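## Task

Take the tube sitting in well B3 of the source rack RA and seat it in well B2 of the destination rack RB. Every other tube must finish upright in the well it started in, though any of them may be shifted along the way. Both racks must finish roughly where they began and flat on the bench mat, though they too may be shifted along the way. Nothing counts as done if it stays in place only because the robot is holding it. Release the tube and take the gripper away (resting against DONE or its housing still counts as away). Then press DONE a single time, only once the job is complete; the job is over when DONE is pushed down, and pressing it while something that had to change is still wrong is worse than leaving it unpressed.

## Robot and tools

Robot and scene. One arm with six joints (waist, shoulder, elbow, wrist pitch, wrist yaw, wrist roll) and a two-finger parallel gripper. RA is the blue rack, RB the white one; neither is fastened. At the start, row A of each rack is the row closest to the arm's base and column 1 is on the left when looking out from the base. DONE is a button with a lamp above it; press until the lamp comes on. Occasionally something nudges a loose object on its own.

Frame. All poses are in the scene frame: origin on the table surface under the arm's base, +z up, +y to the left when facing along +x. The base itself may sit slightly tilted. The gripper's fingers extend along its own +z axis and close along its own y axis. end_effector_position is the point midway between the finger pads, roughly 1 cm short of the fingertips. Printed hand positions grow less accurate at long reach, and motions tend to finish a centimetre or more off, usually low.

Row format (shared by execute_actions and move). One arm, so one row is 8 numbers in this order: x, y, z, qw, qx, qy, qz, opening. x, y, z are an absolute target position in metres; qw, qx, qy, qz an absolute target orientation quaternion, w first. Both are poses in the scene frame, not offsets. opening runs from -1 (closed) to +1 (fully open, 0.094 m). Put the intended quaternion in every row rather than copying the possibly drifted one from the last result.

execute_actions(actions). actions is a list of actions; each action is a list of up to 15 rows, one row per control step of 1/30 s, so each action lasts 0.5 s, and a short list repeats its final row to fill the 15 steps. An empty list just returns state and images. An action is rejected if its target lies more than 0.6 m from the gripper's start position along any gripper axis; if the first action fails that check against the latest reported state, or any action is malformed, the whole call does nothing. Each step, the command is clipped to within 70 mm and 16 degrees of the measured pose, and position wins over orientation if both cannot be met. After an action the arm goes no further than the last clipped pose, so long reaches need further actions.

move(target, speed, blocking). target is one row as above (absolute pose). speed is the path's top speed in m/s, 0.002 to 0.5, default 0.25; rotation is capped at twice that value in rad/s. The straight path takes 0.5 to 10 s and is cut off at 10 s. It rotates the short way, does not slow for obstacles, and the real hand lags, strays and can overshoot the speed, worst near full extension. The opening is applied at the start. Faster contact hits harder, and aiming further past a contact pushes harder. blocking=false returns after 0.5 s while motion continues; then use wait or stop before sending other rows or moves. The result adds a move: line giving the ending (done, off_target, moving, held, fault) and limits (paced = pose clipped; held = a check blocked some steps, after which the arm may surge faster than speed), plus distance from target.

wait(seconds): 0 to 10 s, holding the last command; returns early if a running move ends. stop(): brakes a running move; braking needs room, and the fingers keep moving. zoom_image(camera, region): camera is one of cam_head_left, cam_head_right, cam_high, cam_low (each 896x504) or cam_wrist (504x504, fisheye); region is [x0, y0, x1, y1] in that camera's pixels, origin top-left, at most 504 by 504. finished_scene(scene): ends the given scene number for good and starts the next task; its result states whether the task succeeded.

Result lines. The state gives end_effector_position and end_effector_quat_wxyz. Hand target is the pose the controller is currently driving toward. grip_measured is the finger opening on the command scale. Joint positions and Joint velocities list the six joints (rad, rad/s) then the pad gap (m, m/s); joint ranges: waist -2.618 to 3.054, shoulder and elbow 0.000 to 3.142, wrist pitch and wrist yaw -1.571 to 1.571, wrist roll -2.094 to 2.094. Joint torques follow the same joint order, include offsets and noise, and are nonzero even in free air. A pose unreachable line means the clearance check (which treats the mount as part of the arm) altered or blocked the command. FAULT lines report stops. Camera calibration is provided per camera; fixed cameras can be off by a couple of degrees and several millimetres.

Gripping. To hold something, keep commanding roughly 0.03 below the grip_measured value at contact; a smaller gap grips more gently. Pad force tops out around 50 to 62 N and is lower on very thin parts. Readings may carry a constant error of about 1 mm.

Cautions. Do not drop, slam or shove things hard, and never push or knock anything off the table, which ends the scene. Holding loads heats motors: MOTOR HOT appears at 75 °C, at 90 °C the arm halts for 10 s (OVER-TEMPERATURE FAULT), and at 100 °C the motors and gripper let go and the arm falls. Heat persists into the following task.

Each tool is called as name(argument=value, ...), one argument or row to a line, values as JSON.

## Session

execute_actions(
  actions=[],
)

Scene clock: 0.00 s.
end_effector_position=(+0.3114, +0.4453, +0.3648) grip_measured=+1.000 end_effector_quat_wxyz=(-0.349, +0.654, -0.658, -0.134)
Joint positions: [ 1.275  2.323  2.181 -0.872  0.613 -0.624  0.094]
Joint velocities: [-0.012 -0.012 -0.007 -0.051  0.022  0.007  0.   ]
Joint torques (N m, as the arm reports them, + toward a larger angle): no reading
Motor temperatures (°C, as the motors report them): [20 21 19 22 21 22]
Hand target: +0.310, +0.446, +0.388; -0.371, +0.641, -0.655, -0.150

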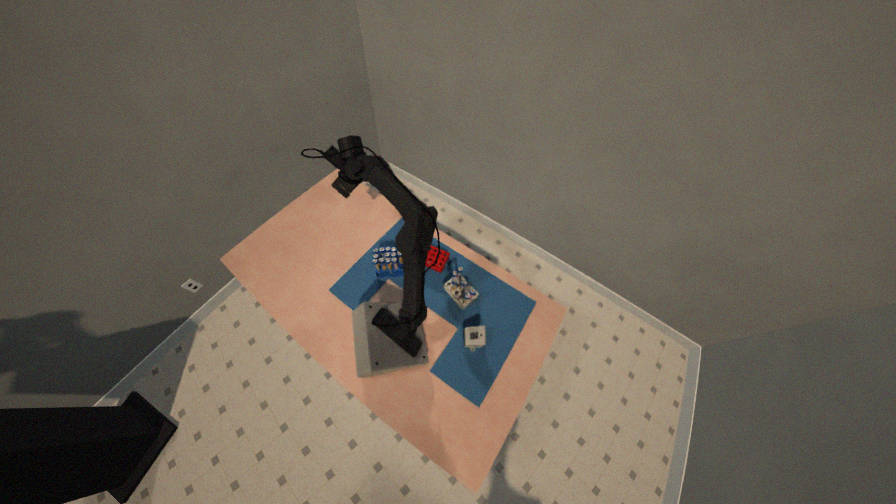

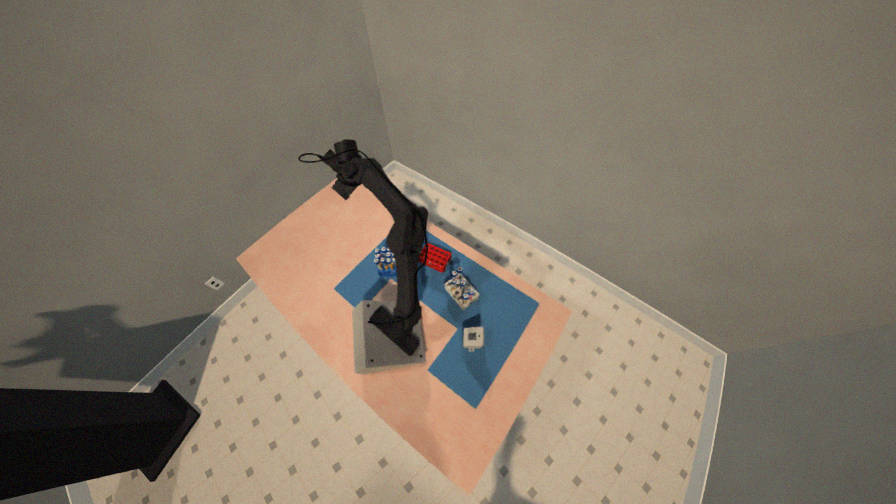

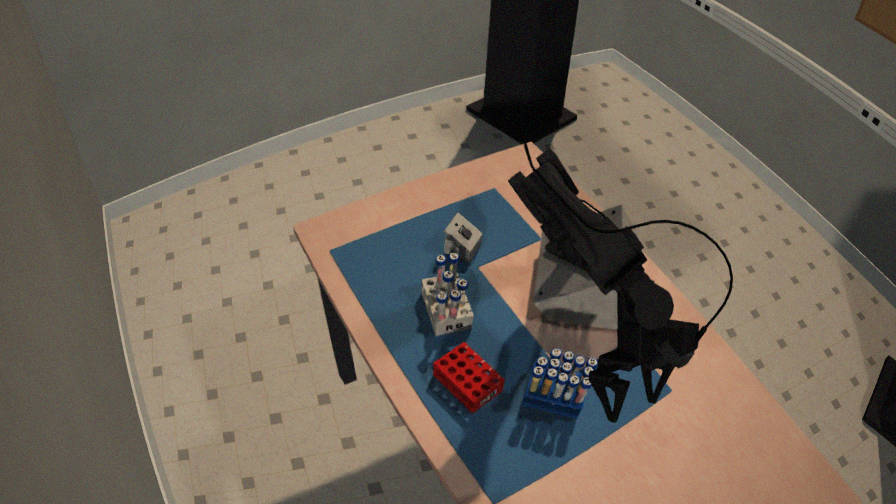

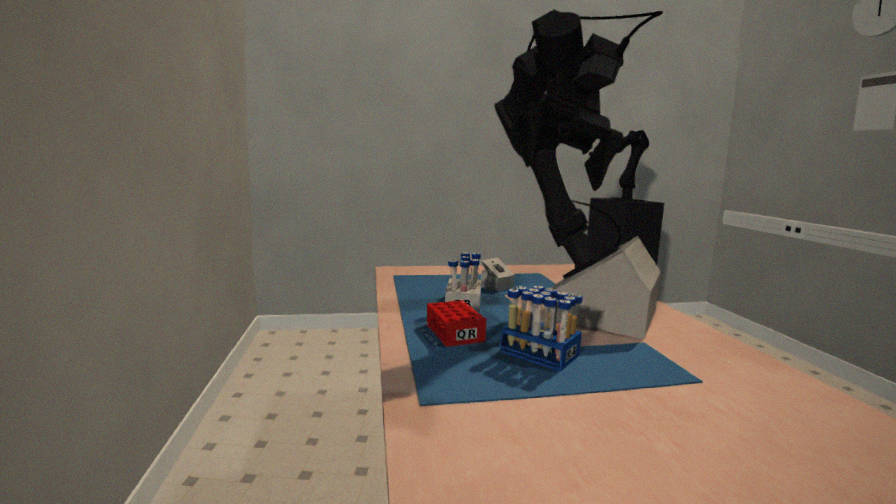

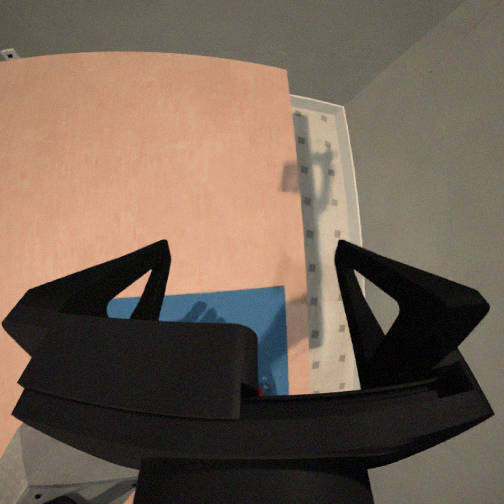

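move(
  target=[0.27,0.2,0.3,0,0.707,-0.707,0,1],
)

zoom_image(
  camera="cam_high",
  region=[400,200,640,440],
)

Scene clock: 7.37 s.
end_effector_position=(+0.2651, +0.2079, +0.2913) grip_measured=+1.000 end_effector_quat_wxyz=(-0.071, +0.714, -0.696, -0.022)
Joint positions: [ 1.222  1.895  1.707 -1.552  0.62  -0.27   0.094]
Joint velocities: [-0.002 -0.007 -0.022  0.007 -0.007 -0.037  0.   ]
Joint torques (N m, as the arm reports them, + toward a larger angle): [ 4.92 -7.52  3.86  0.26 -0.05  0.09]
Motor temperatures (°C, as the motors report them): [21 23 20 23 21 22]
Hand target: +0.265, +0.203, +0.298; -0.078, +0.707, -0.702, -0.032
Off the commanded pose: 0.013 m, 9 deg.
joint sent to its limit — the command would take joint 4 (wrist pitch) past its lower limit, so that joint was sent only as far as its limit.
move: off_target
camera_calibration (this result's frames):
cam_wrist: T_world_to_cam=[[0.996761, 0.040251, 0.0696199, -0.294326], [0.00160363, -0.8755, 0.483215, 0.0422702], [0.0804021, -0.481538, -0.872729, 0.458495], [0, 0, 0, 1]] pos_world=[0.256441, 0.269637, 0.400207]

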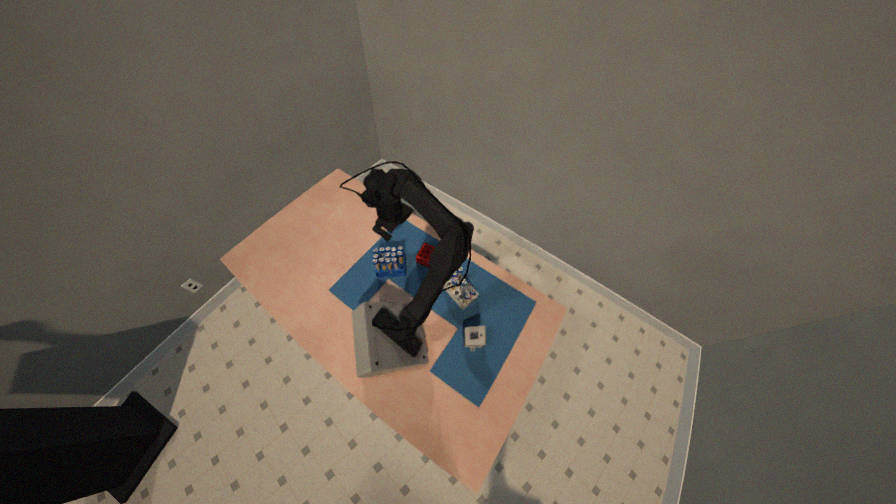

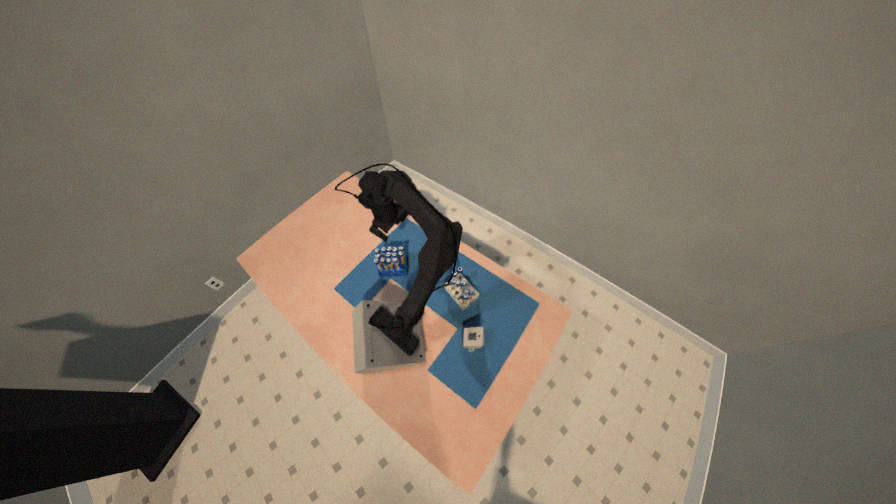

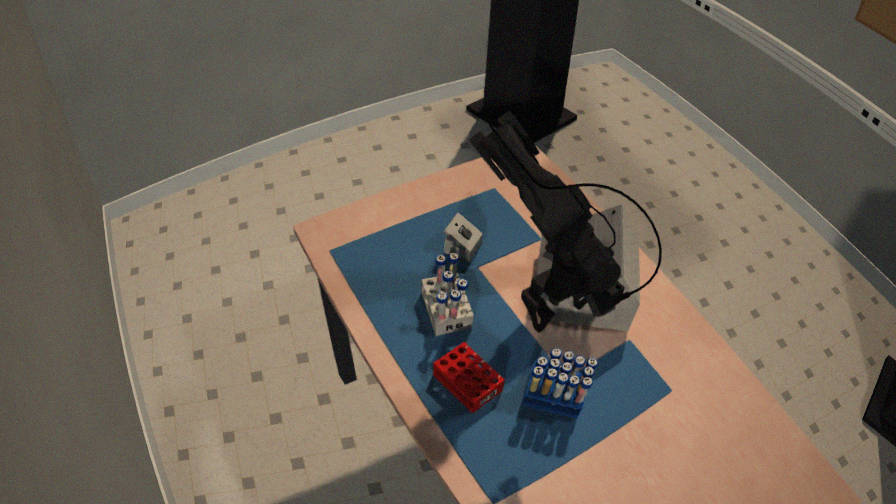

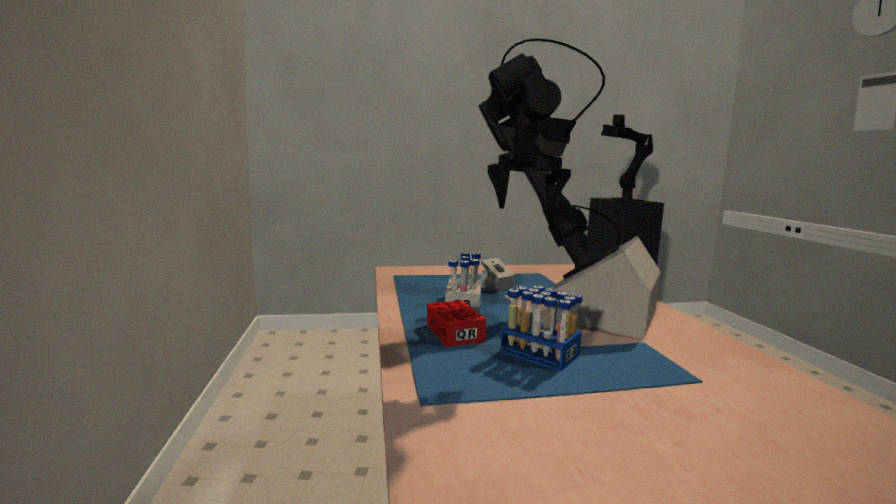

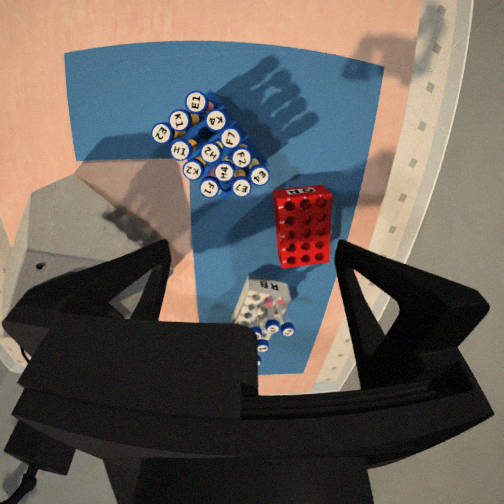

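Region (400, 200, 640, 440) of cam_high's 896x504 image, scaled by 2.100, with more detail than that image has.

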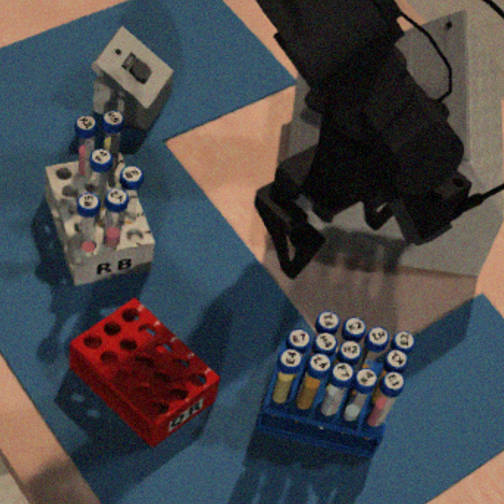

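move(
  target=[0.23,0.238,0.17,0,0.707,-0.707,0,-0.3],
  speed=0.15,
)

Scene clock: 23.37 s.
end_effector_position=(+0.2301, +0.2332, +0.1667) grip_measured=-0.298 end_effector_quat_wxyz=(+0.011, +0.708, -0.706, +0.008)
Joint positions: [ 1.103  2.055  1.403 -1.215  0.619 -0.269  0.033]
Joint velocities: [ 0.002 -0.002 -0.002 -0.007 -0.022 -0.022  0.001]
Joint torques (N m, as the arm reports them, + toward a larger angle): [ 5.35 -7.34  4.33  0.21 -0.07 -0.03]
Motor temperatures (°C, as the motors report them): [21 23 20 23 21 22]
Hand target: +0.230, +0.239, +0.169; -0.000, +0.707, -0.707, +0.002
Off the commanded pose: 0.006 m, 2 deg.
move: done
camera_calibration (this result's frames):
cam_wrist: T_world_to_cam=[[0.999721, 0.0224324, -0.00745806, -0.235444], [0.0222829, -0.788871, 0.614155, 0.0779423], [0.00789354, -0.614149, -0.78915, 0.398419], [0, 0, 0, 1]] pos_world=[0.230497, 0.311457, 0.264788]

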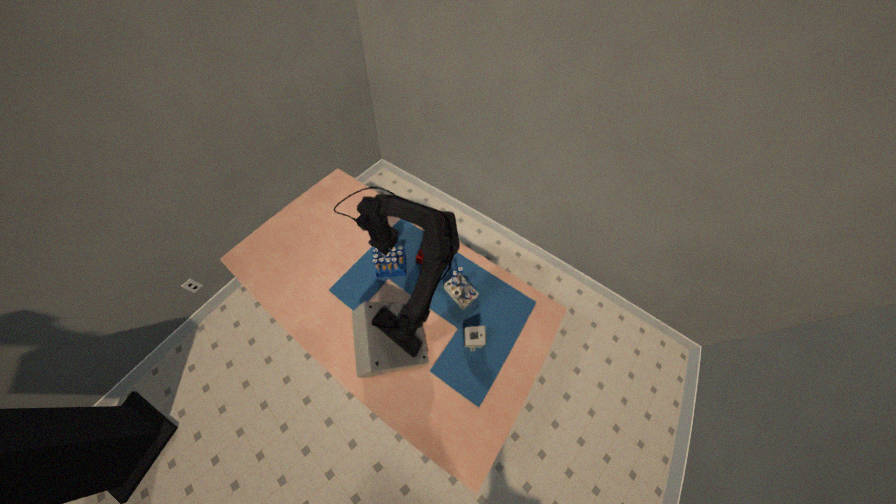

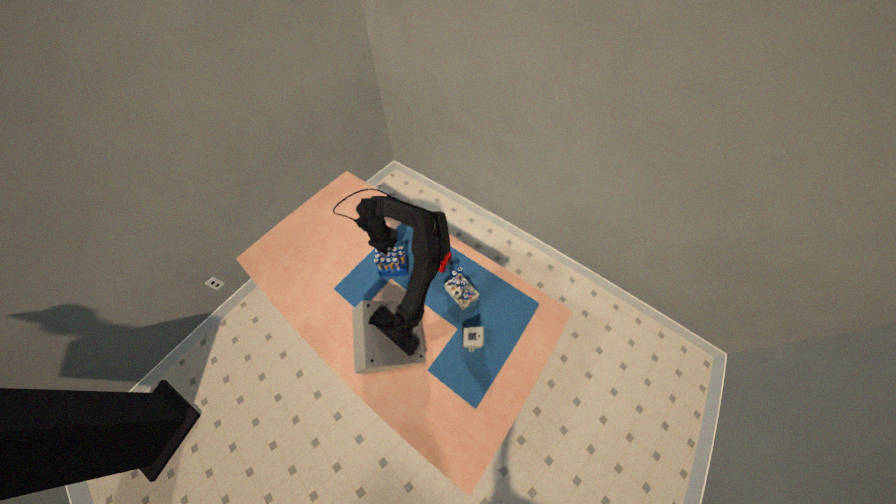

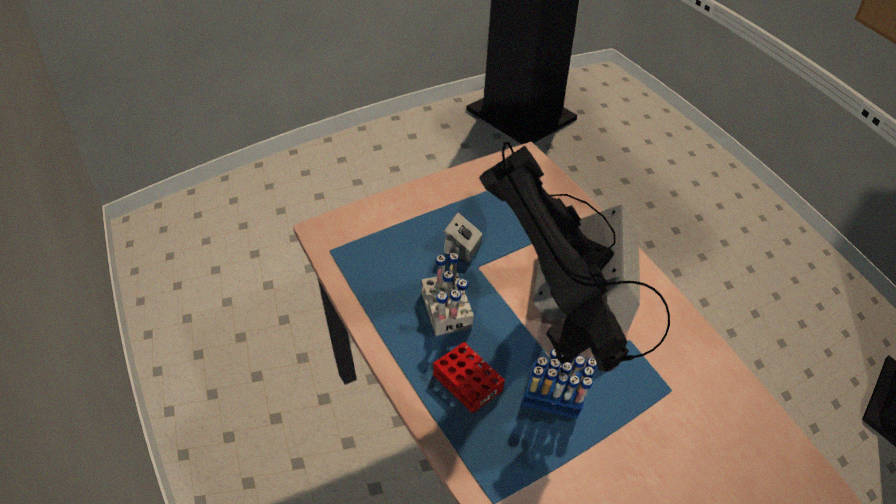

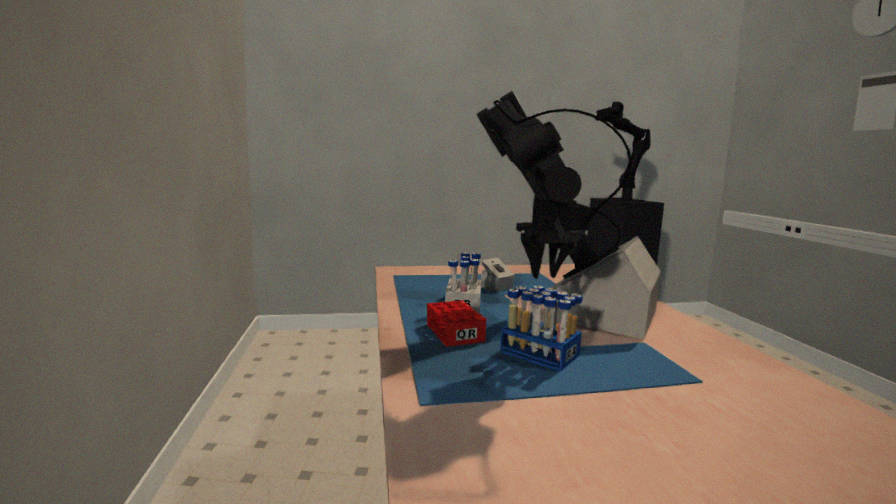

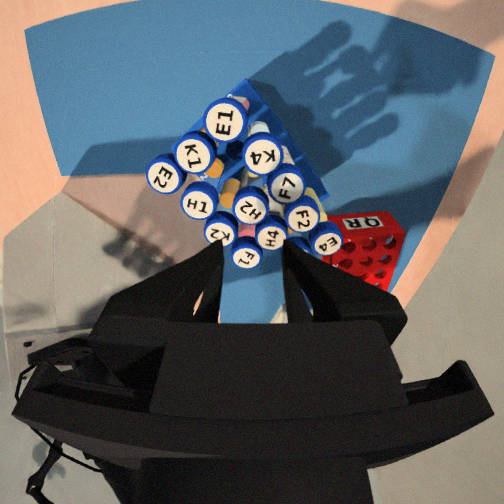

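move(
  target=[0.231,0.246,0.148,0,0.707,-0.707,0,-0.35],
  speed=0.05,
)

Scene clock: 31.60 s.
end_effector_position=(+0.2322, +0.2411, +0.1482) grip_measured=-0.349 end_effector_quat_wxyz=(+0.008, +0.704, -0.710, +0.003)
Joint positions: [ 1.07   2.08   1.376 -1.128  0.62  -0.301  0.031]
Joint velocities: [-0.022  0.002  0.002 -0.066  0.022 -0.051 -0.   ]
Joint torques (N m, as the arm reports them, + toward a larger angle): [ 5.47 -7.08  3.86  0.19  0.03 -0.09]
Motor temperatures (°C, as the motors report them): [21 23 20 23 21 22]
Hand target: +0.231, +0.246, +0.148; +0.000, +0.707, -0.707, +0.001
Off the commanded pose: 0.005 m, 1 deg.
move: done
camera_calibration (this result's frames):
cam_wrist: T_world_to_cam=[[0.999894, 0.00912306, -0.011306, -0.234064], [0.0141045, -0.796109, 0.604988, 0.100483], [-0.00348149, -0.605084, -0.796154, 0.390115], [0, 0, 0, 1]] pos_world=[0.23398, 0.318183, 0.247154]

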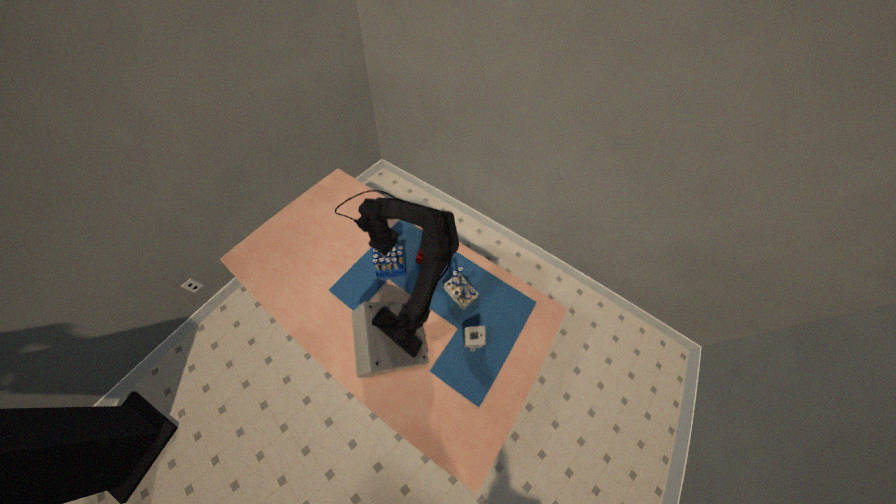

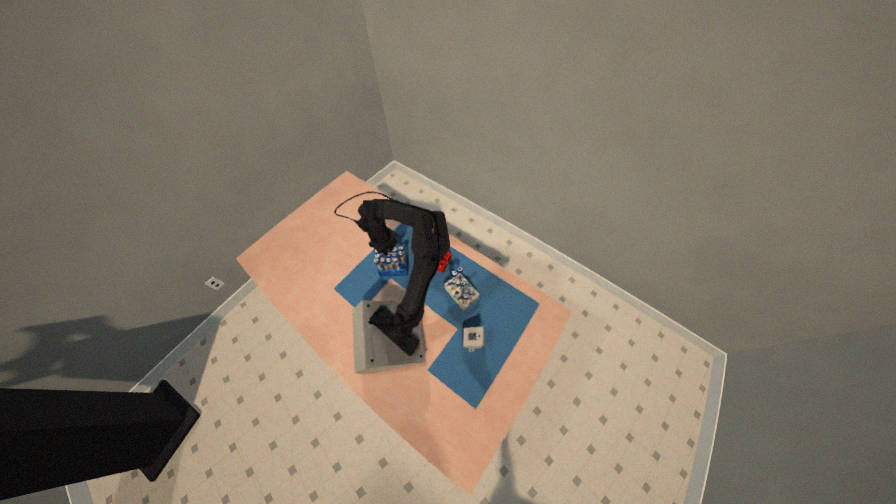

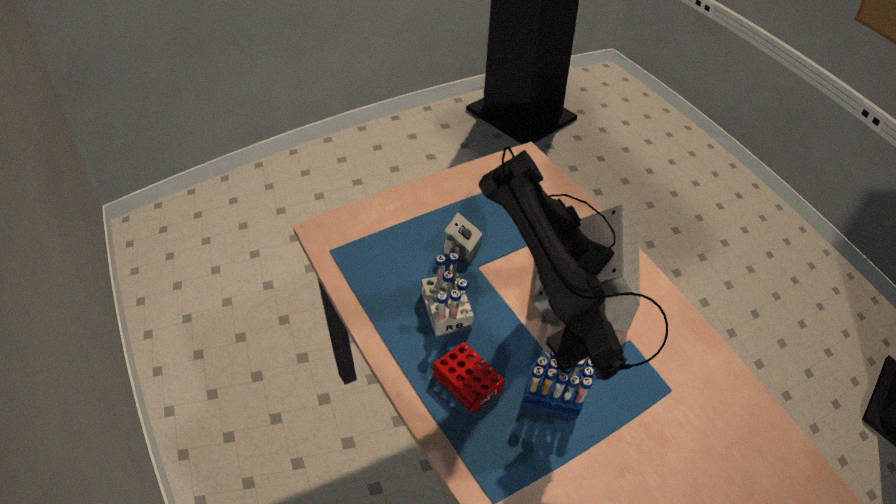

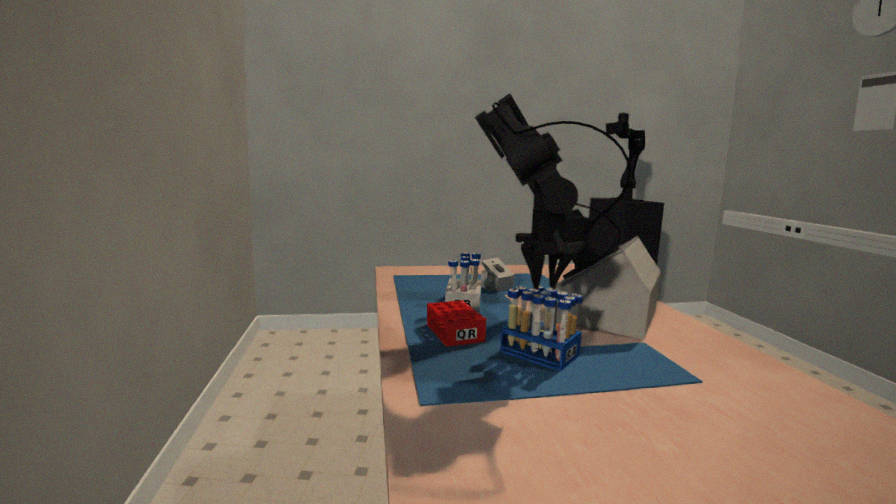

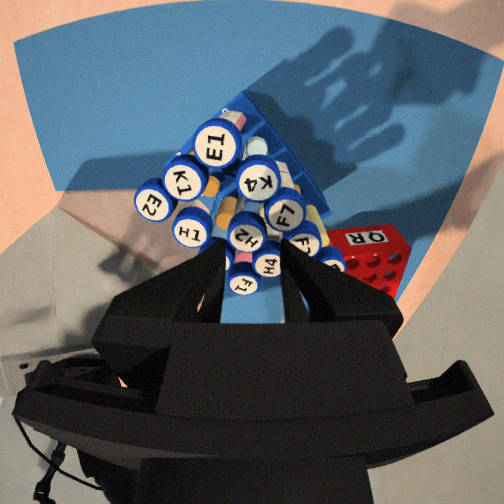

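move(
  target=[0.2295,0.247,0.124,0,0.707,-0.707,0,-0.45],
  speed=0.03,
)

Scene clock: 37.77 s.
end_effector_position=(+0.2314, +0.2387, +0.1367) grip_measured=-0.448 end_effector_quat_wxyz=(+0.011, +0.711, -0.703, +0.002)
Joint positions: [ 1.05   2.08   1.339 -1.083  0.623 -0.342  0.026]
Joint velocities: [-0.012 -0.002 -0.012  0.022 -0.022 -0.037 -0.001]
Joint torques (N m, as the arm reports them, + toward a larger angle): [ 4.34 -5.65  2.19  0.68  0.07 -0.09]
Motor temperatures (°C, as the motors report them): [21 23 20 23 21 22]
Hand target: +0.230, +0.246, +0.125; +0.001, +0.707, -0.707, +0.001
Off the commanded pose: 0.015 m, 1 deg.
move: off_target
camera_calibration (this result's frames):
cam_wrist: T_world_to_cam=[[0.999457, 0.0290767, -0.0154986, -0.237504], [0.0325095, -0.793611, 0.607557, 0.100356], [0.00536584, -0.607731, -0.794125, 0.377808], [0, 0, 0, 1]] pos_world=[0.232085, 0.316155, 0.235374]

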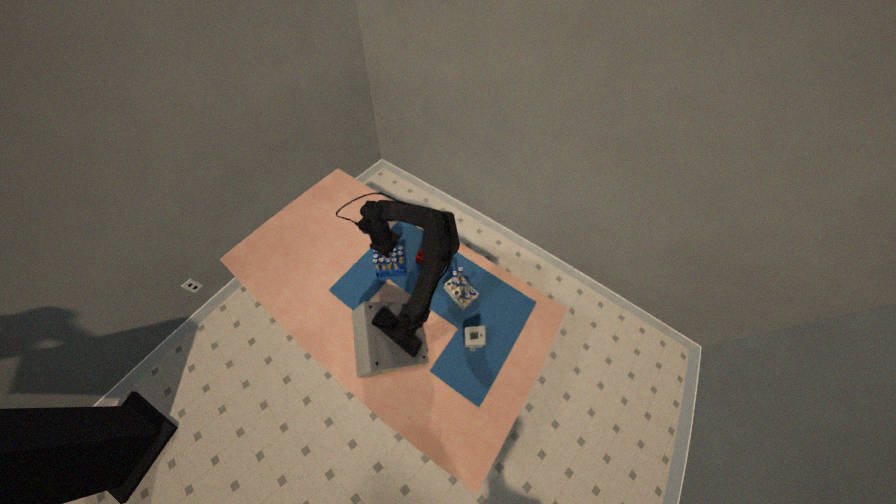

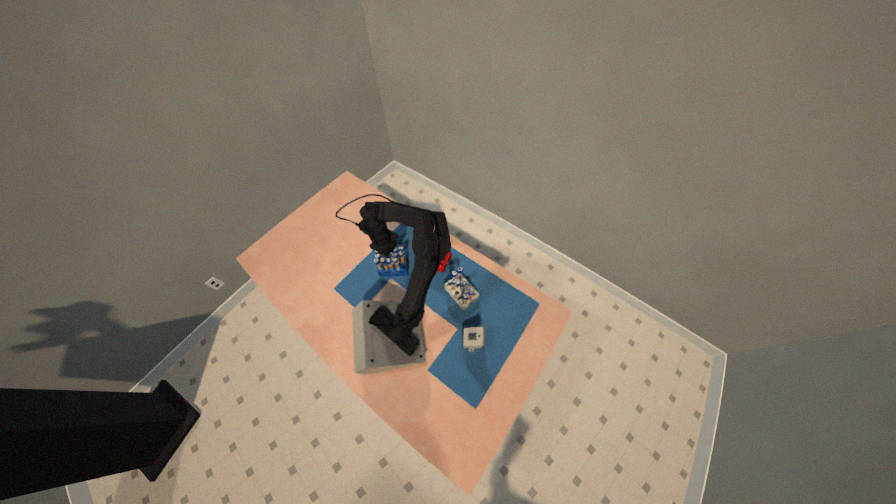

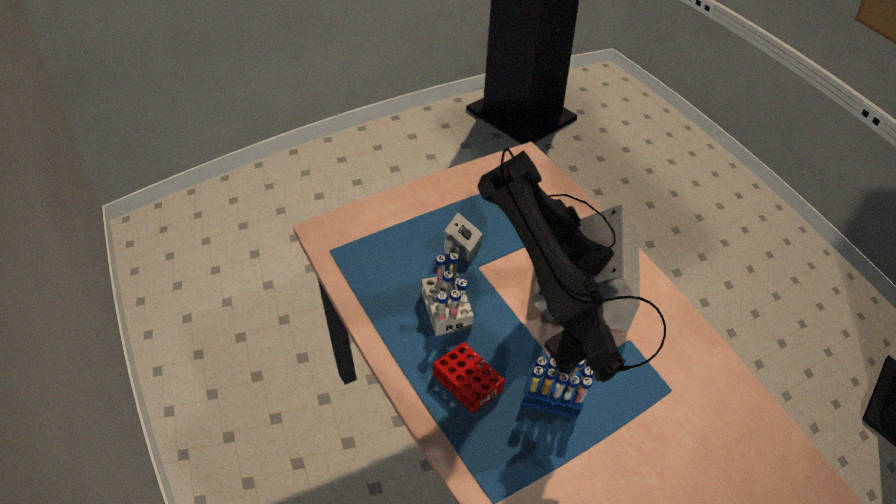

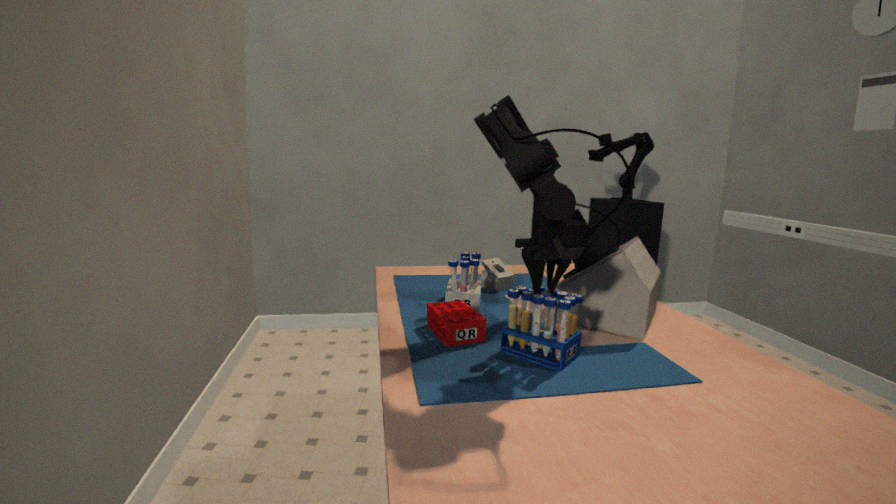

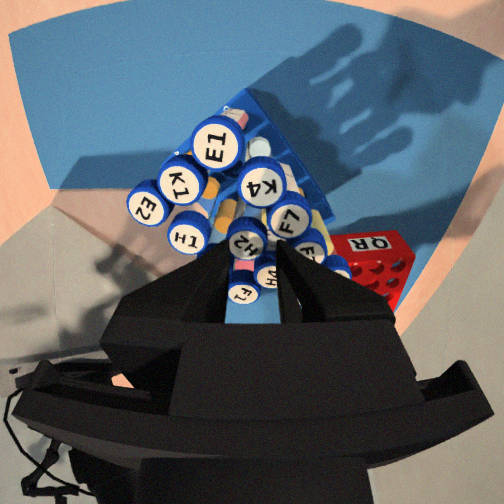

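move(
  target=[0.2295,0.246,0.15,0,0.707,-0.707,0,-0.45],
  speed=0.05,
)

move(
  target=[0.229,0.246,0.147,0,0.35,-0.937,0,-0.45],
)

Scene clock: 47.77 s.
end_effector_position=(+0.2301, +0.2367, +0.1381) grip_measured=-0.449 end_effector_quat_wxyz=(+0.015, +0.707, -0.707, +0.004)
Joint positions: [ 1.053  2.08   1.342 -1.1    0.621 -0.321  0.026]
Joint velocities: [-0.002  0.007 -0.002 -0.007  0.022 -0.022 -0.   ]
Joint torques (N m, as the arm reports them, + toward a larger angle): [ 7.32 -7.33  5.94 -0.08 -0.06  0.09]
Motor temperatures (°C, as the motors report them): [21 23 20 23 21 22]
Hand target: +0.229, +0.246, +0.150; -0.000, +0.707, -0.707, -0.001
Off the commanded pose: 0.015 m, 2 deg.
move: off_target
camera_calibration (this result's frames):
cam_wrist: T_world_to_cam=[[0.999639, 0.0181451, -0.0198016, -0.232989], [0.0264819, -0.788847, 0.614018, 0.0972993], [-0.00447903, -0.614321, -0.789043, 0.380877], [0, 0, 0, 1]] pos_world=[0.232034, 0.314963, 0.236171]

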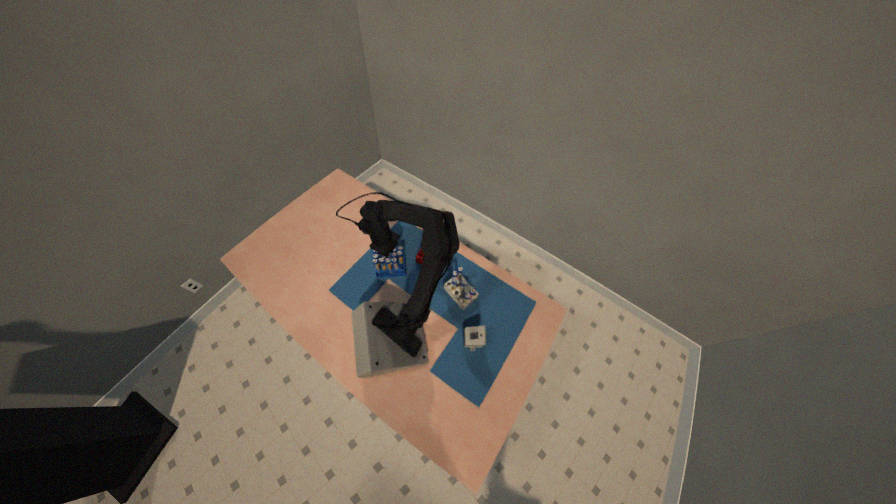

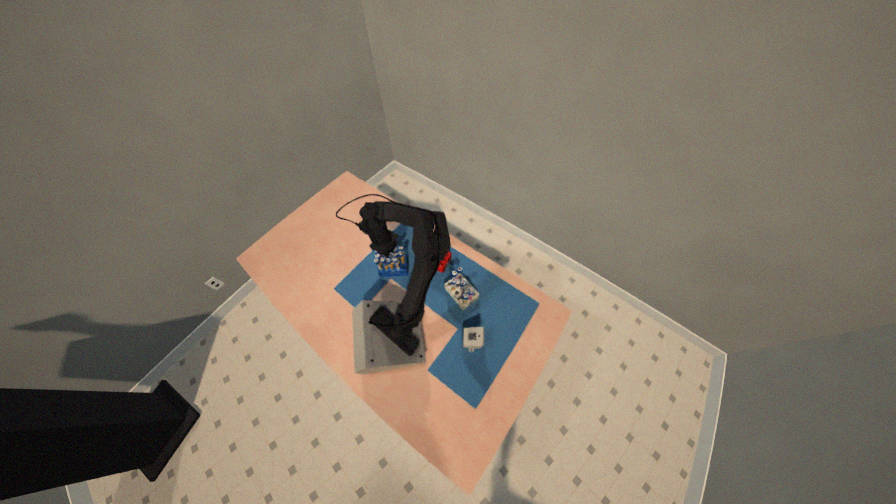

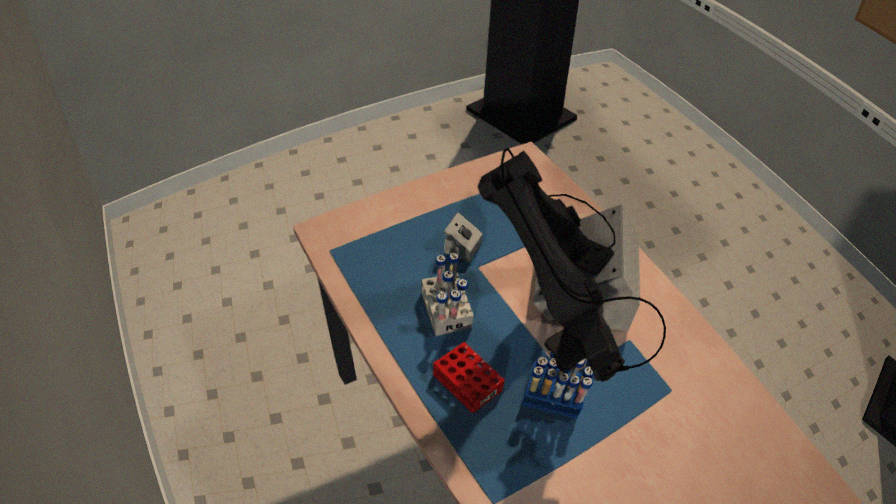

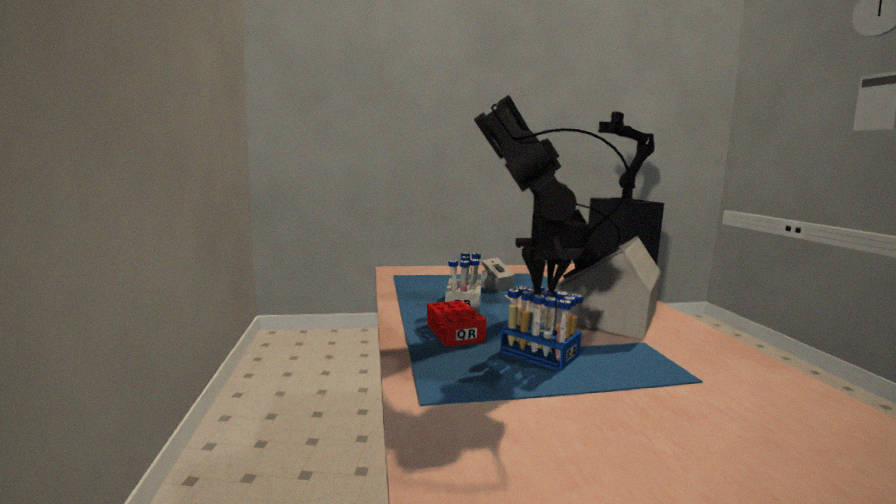

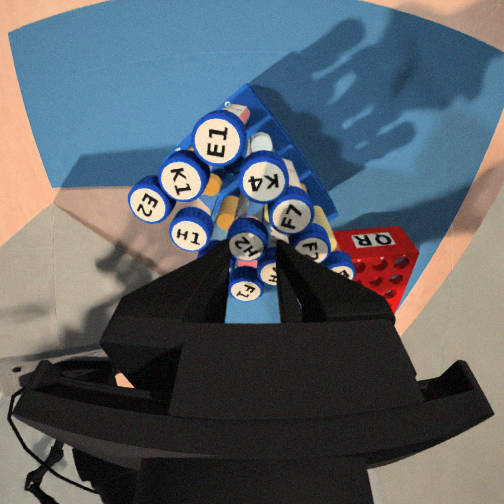

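Scene clock: 50.07 s.
end_effector_position=(+0.2284, +0.2384, +0.1381) grip_measured=-0.449 end_effector_quat_wxyz=(-0.016, -0.351, +0.936, -0.004)
Joint positions: [ 1.053  2.08   1.342 -1.095  0.608  0.529  0.026]
Joint velocities: [-0.007 -0.002 -0.012 -0.095 -0.007  0.037  0.   ]
Joint torques (N m, as the arm reports them, + toward a larger angle): [ 7.07 -7.17  5.37  0.    0.1   0.14]
Motor temperatures (°C, as the motors report them): [21 23 20 23 21 22]
Hand target: +0.229, +0.246, +0.147; -0.000, -0.350, +0.937, +0.001
Off the commanded pose: 0.012 m, 2 deg.
move: off_target
camera_calibration (this result's frames):
cam_wrist: T_world_to_cam=[[0.671104, -0.741331, -0.00697293, 0.0230239], [-0.579542, -0.53046, 0.618663, 0.174869], [-0.462333, -0.411146, -0.785626, 0.43758], [0, 0, 0, 1]] pos_world=[0.2882, 0.289739, 0.23575]

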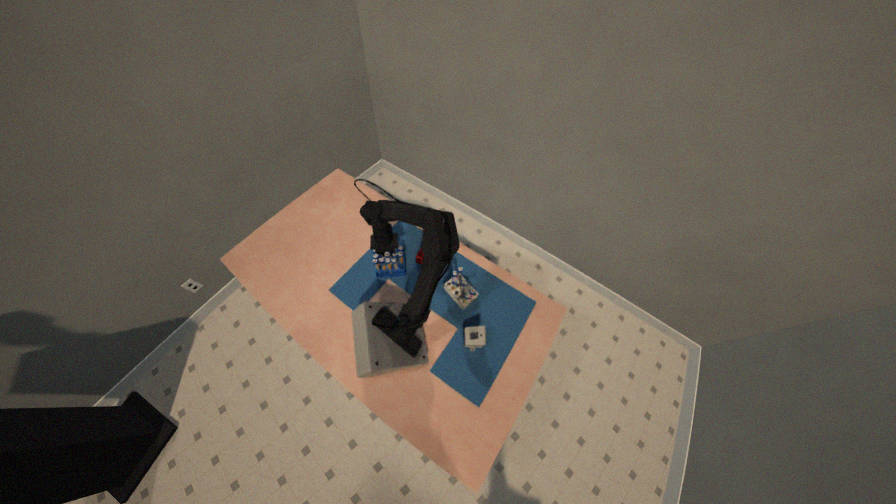

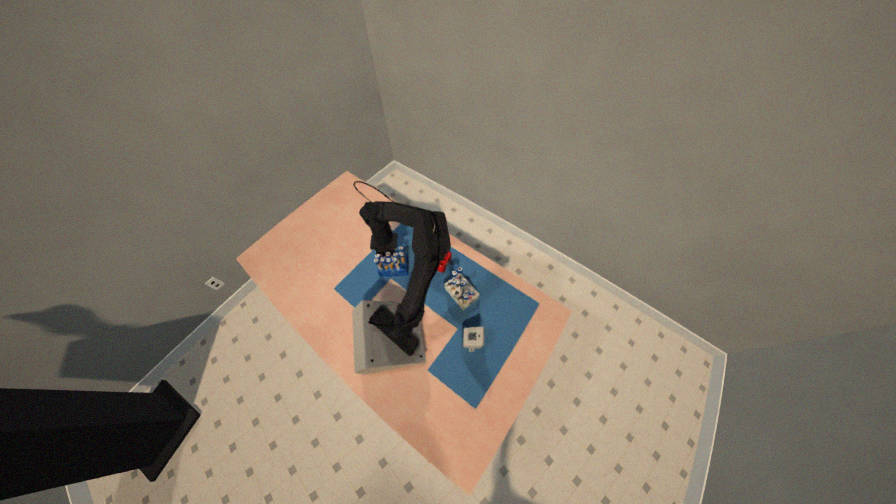

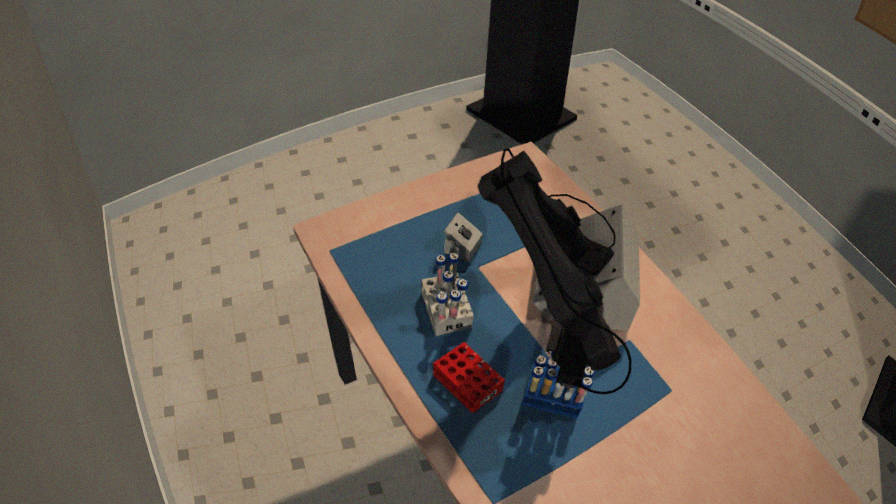

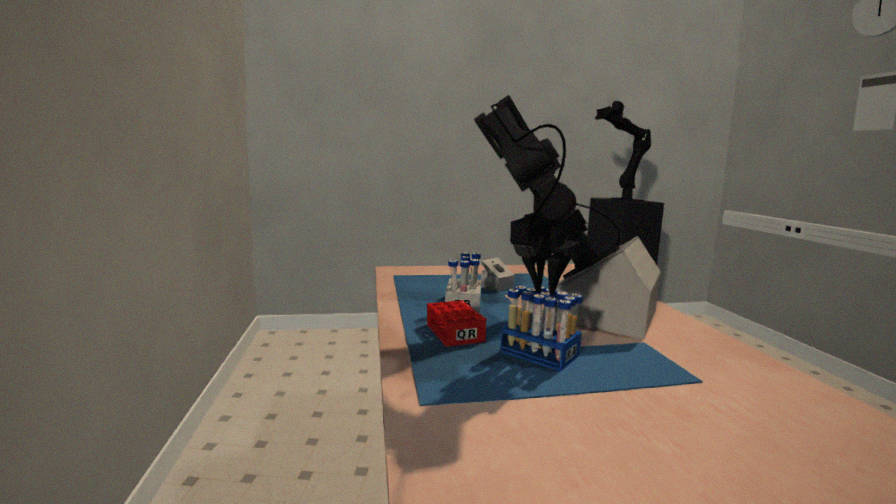

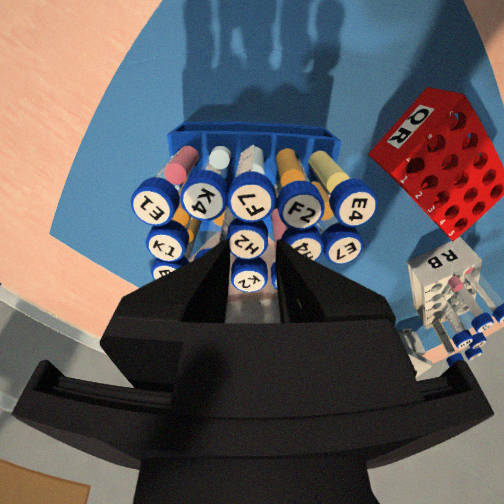

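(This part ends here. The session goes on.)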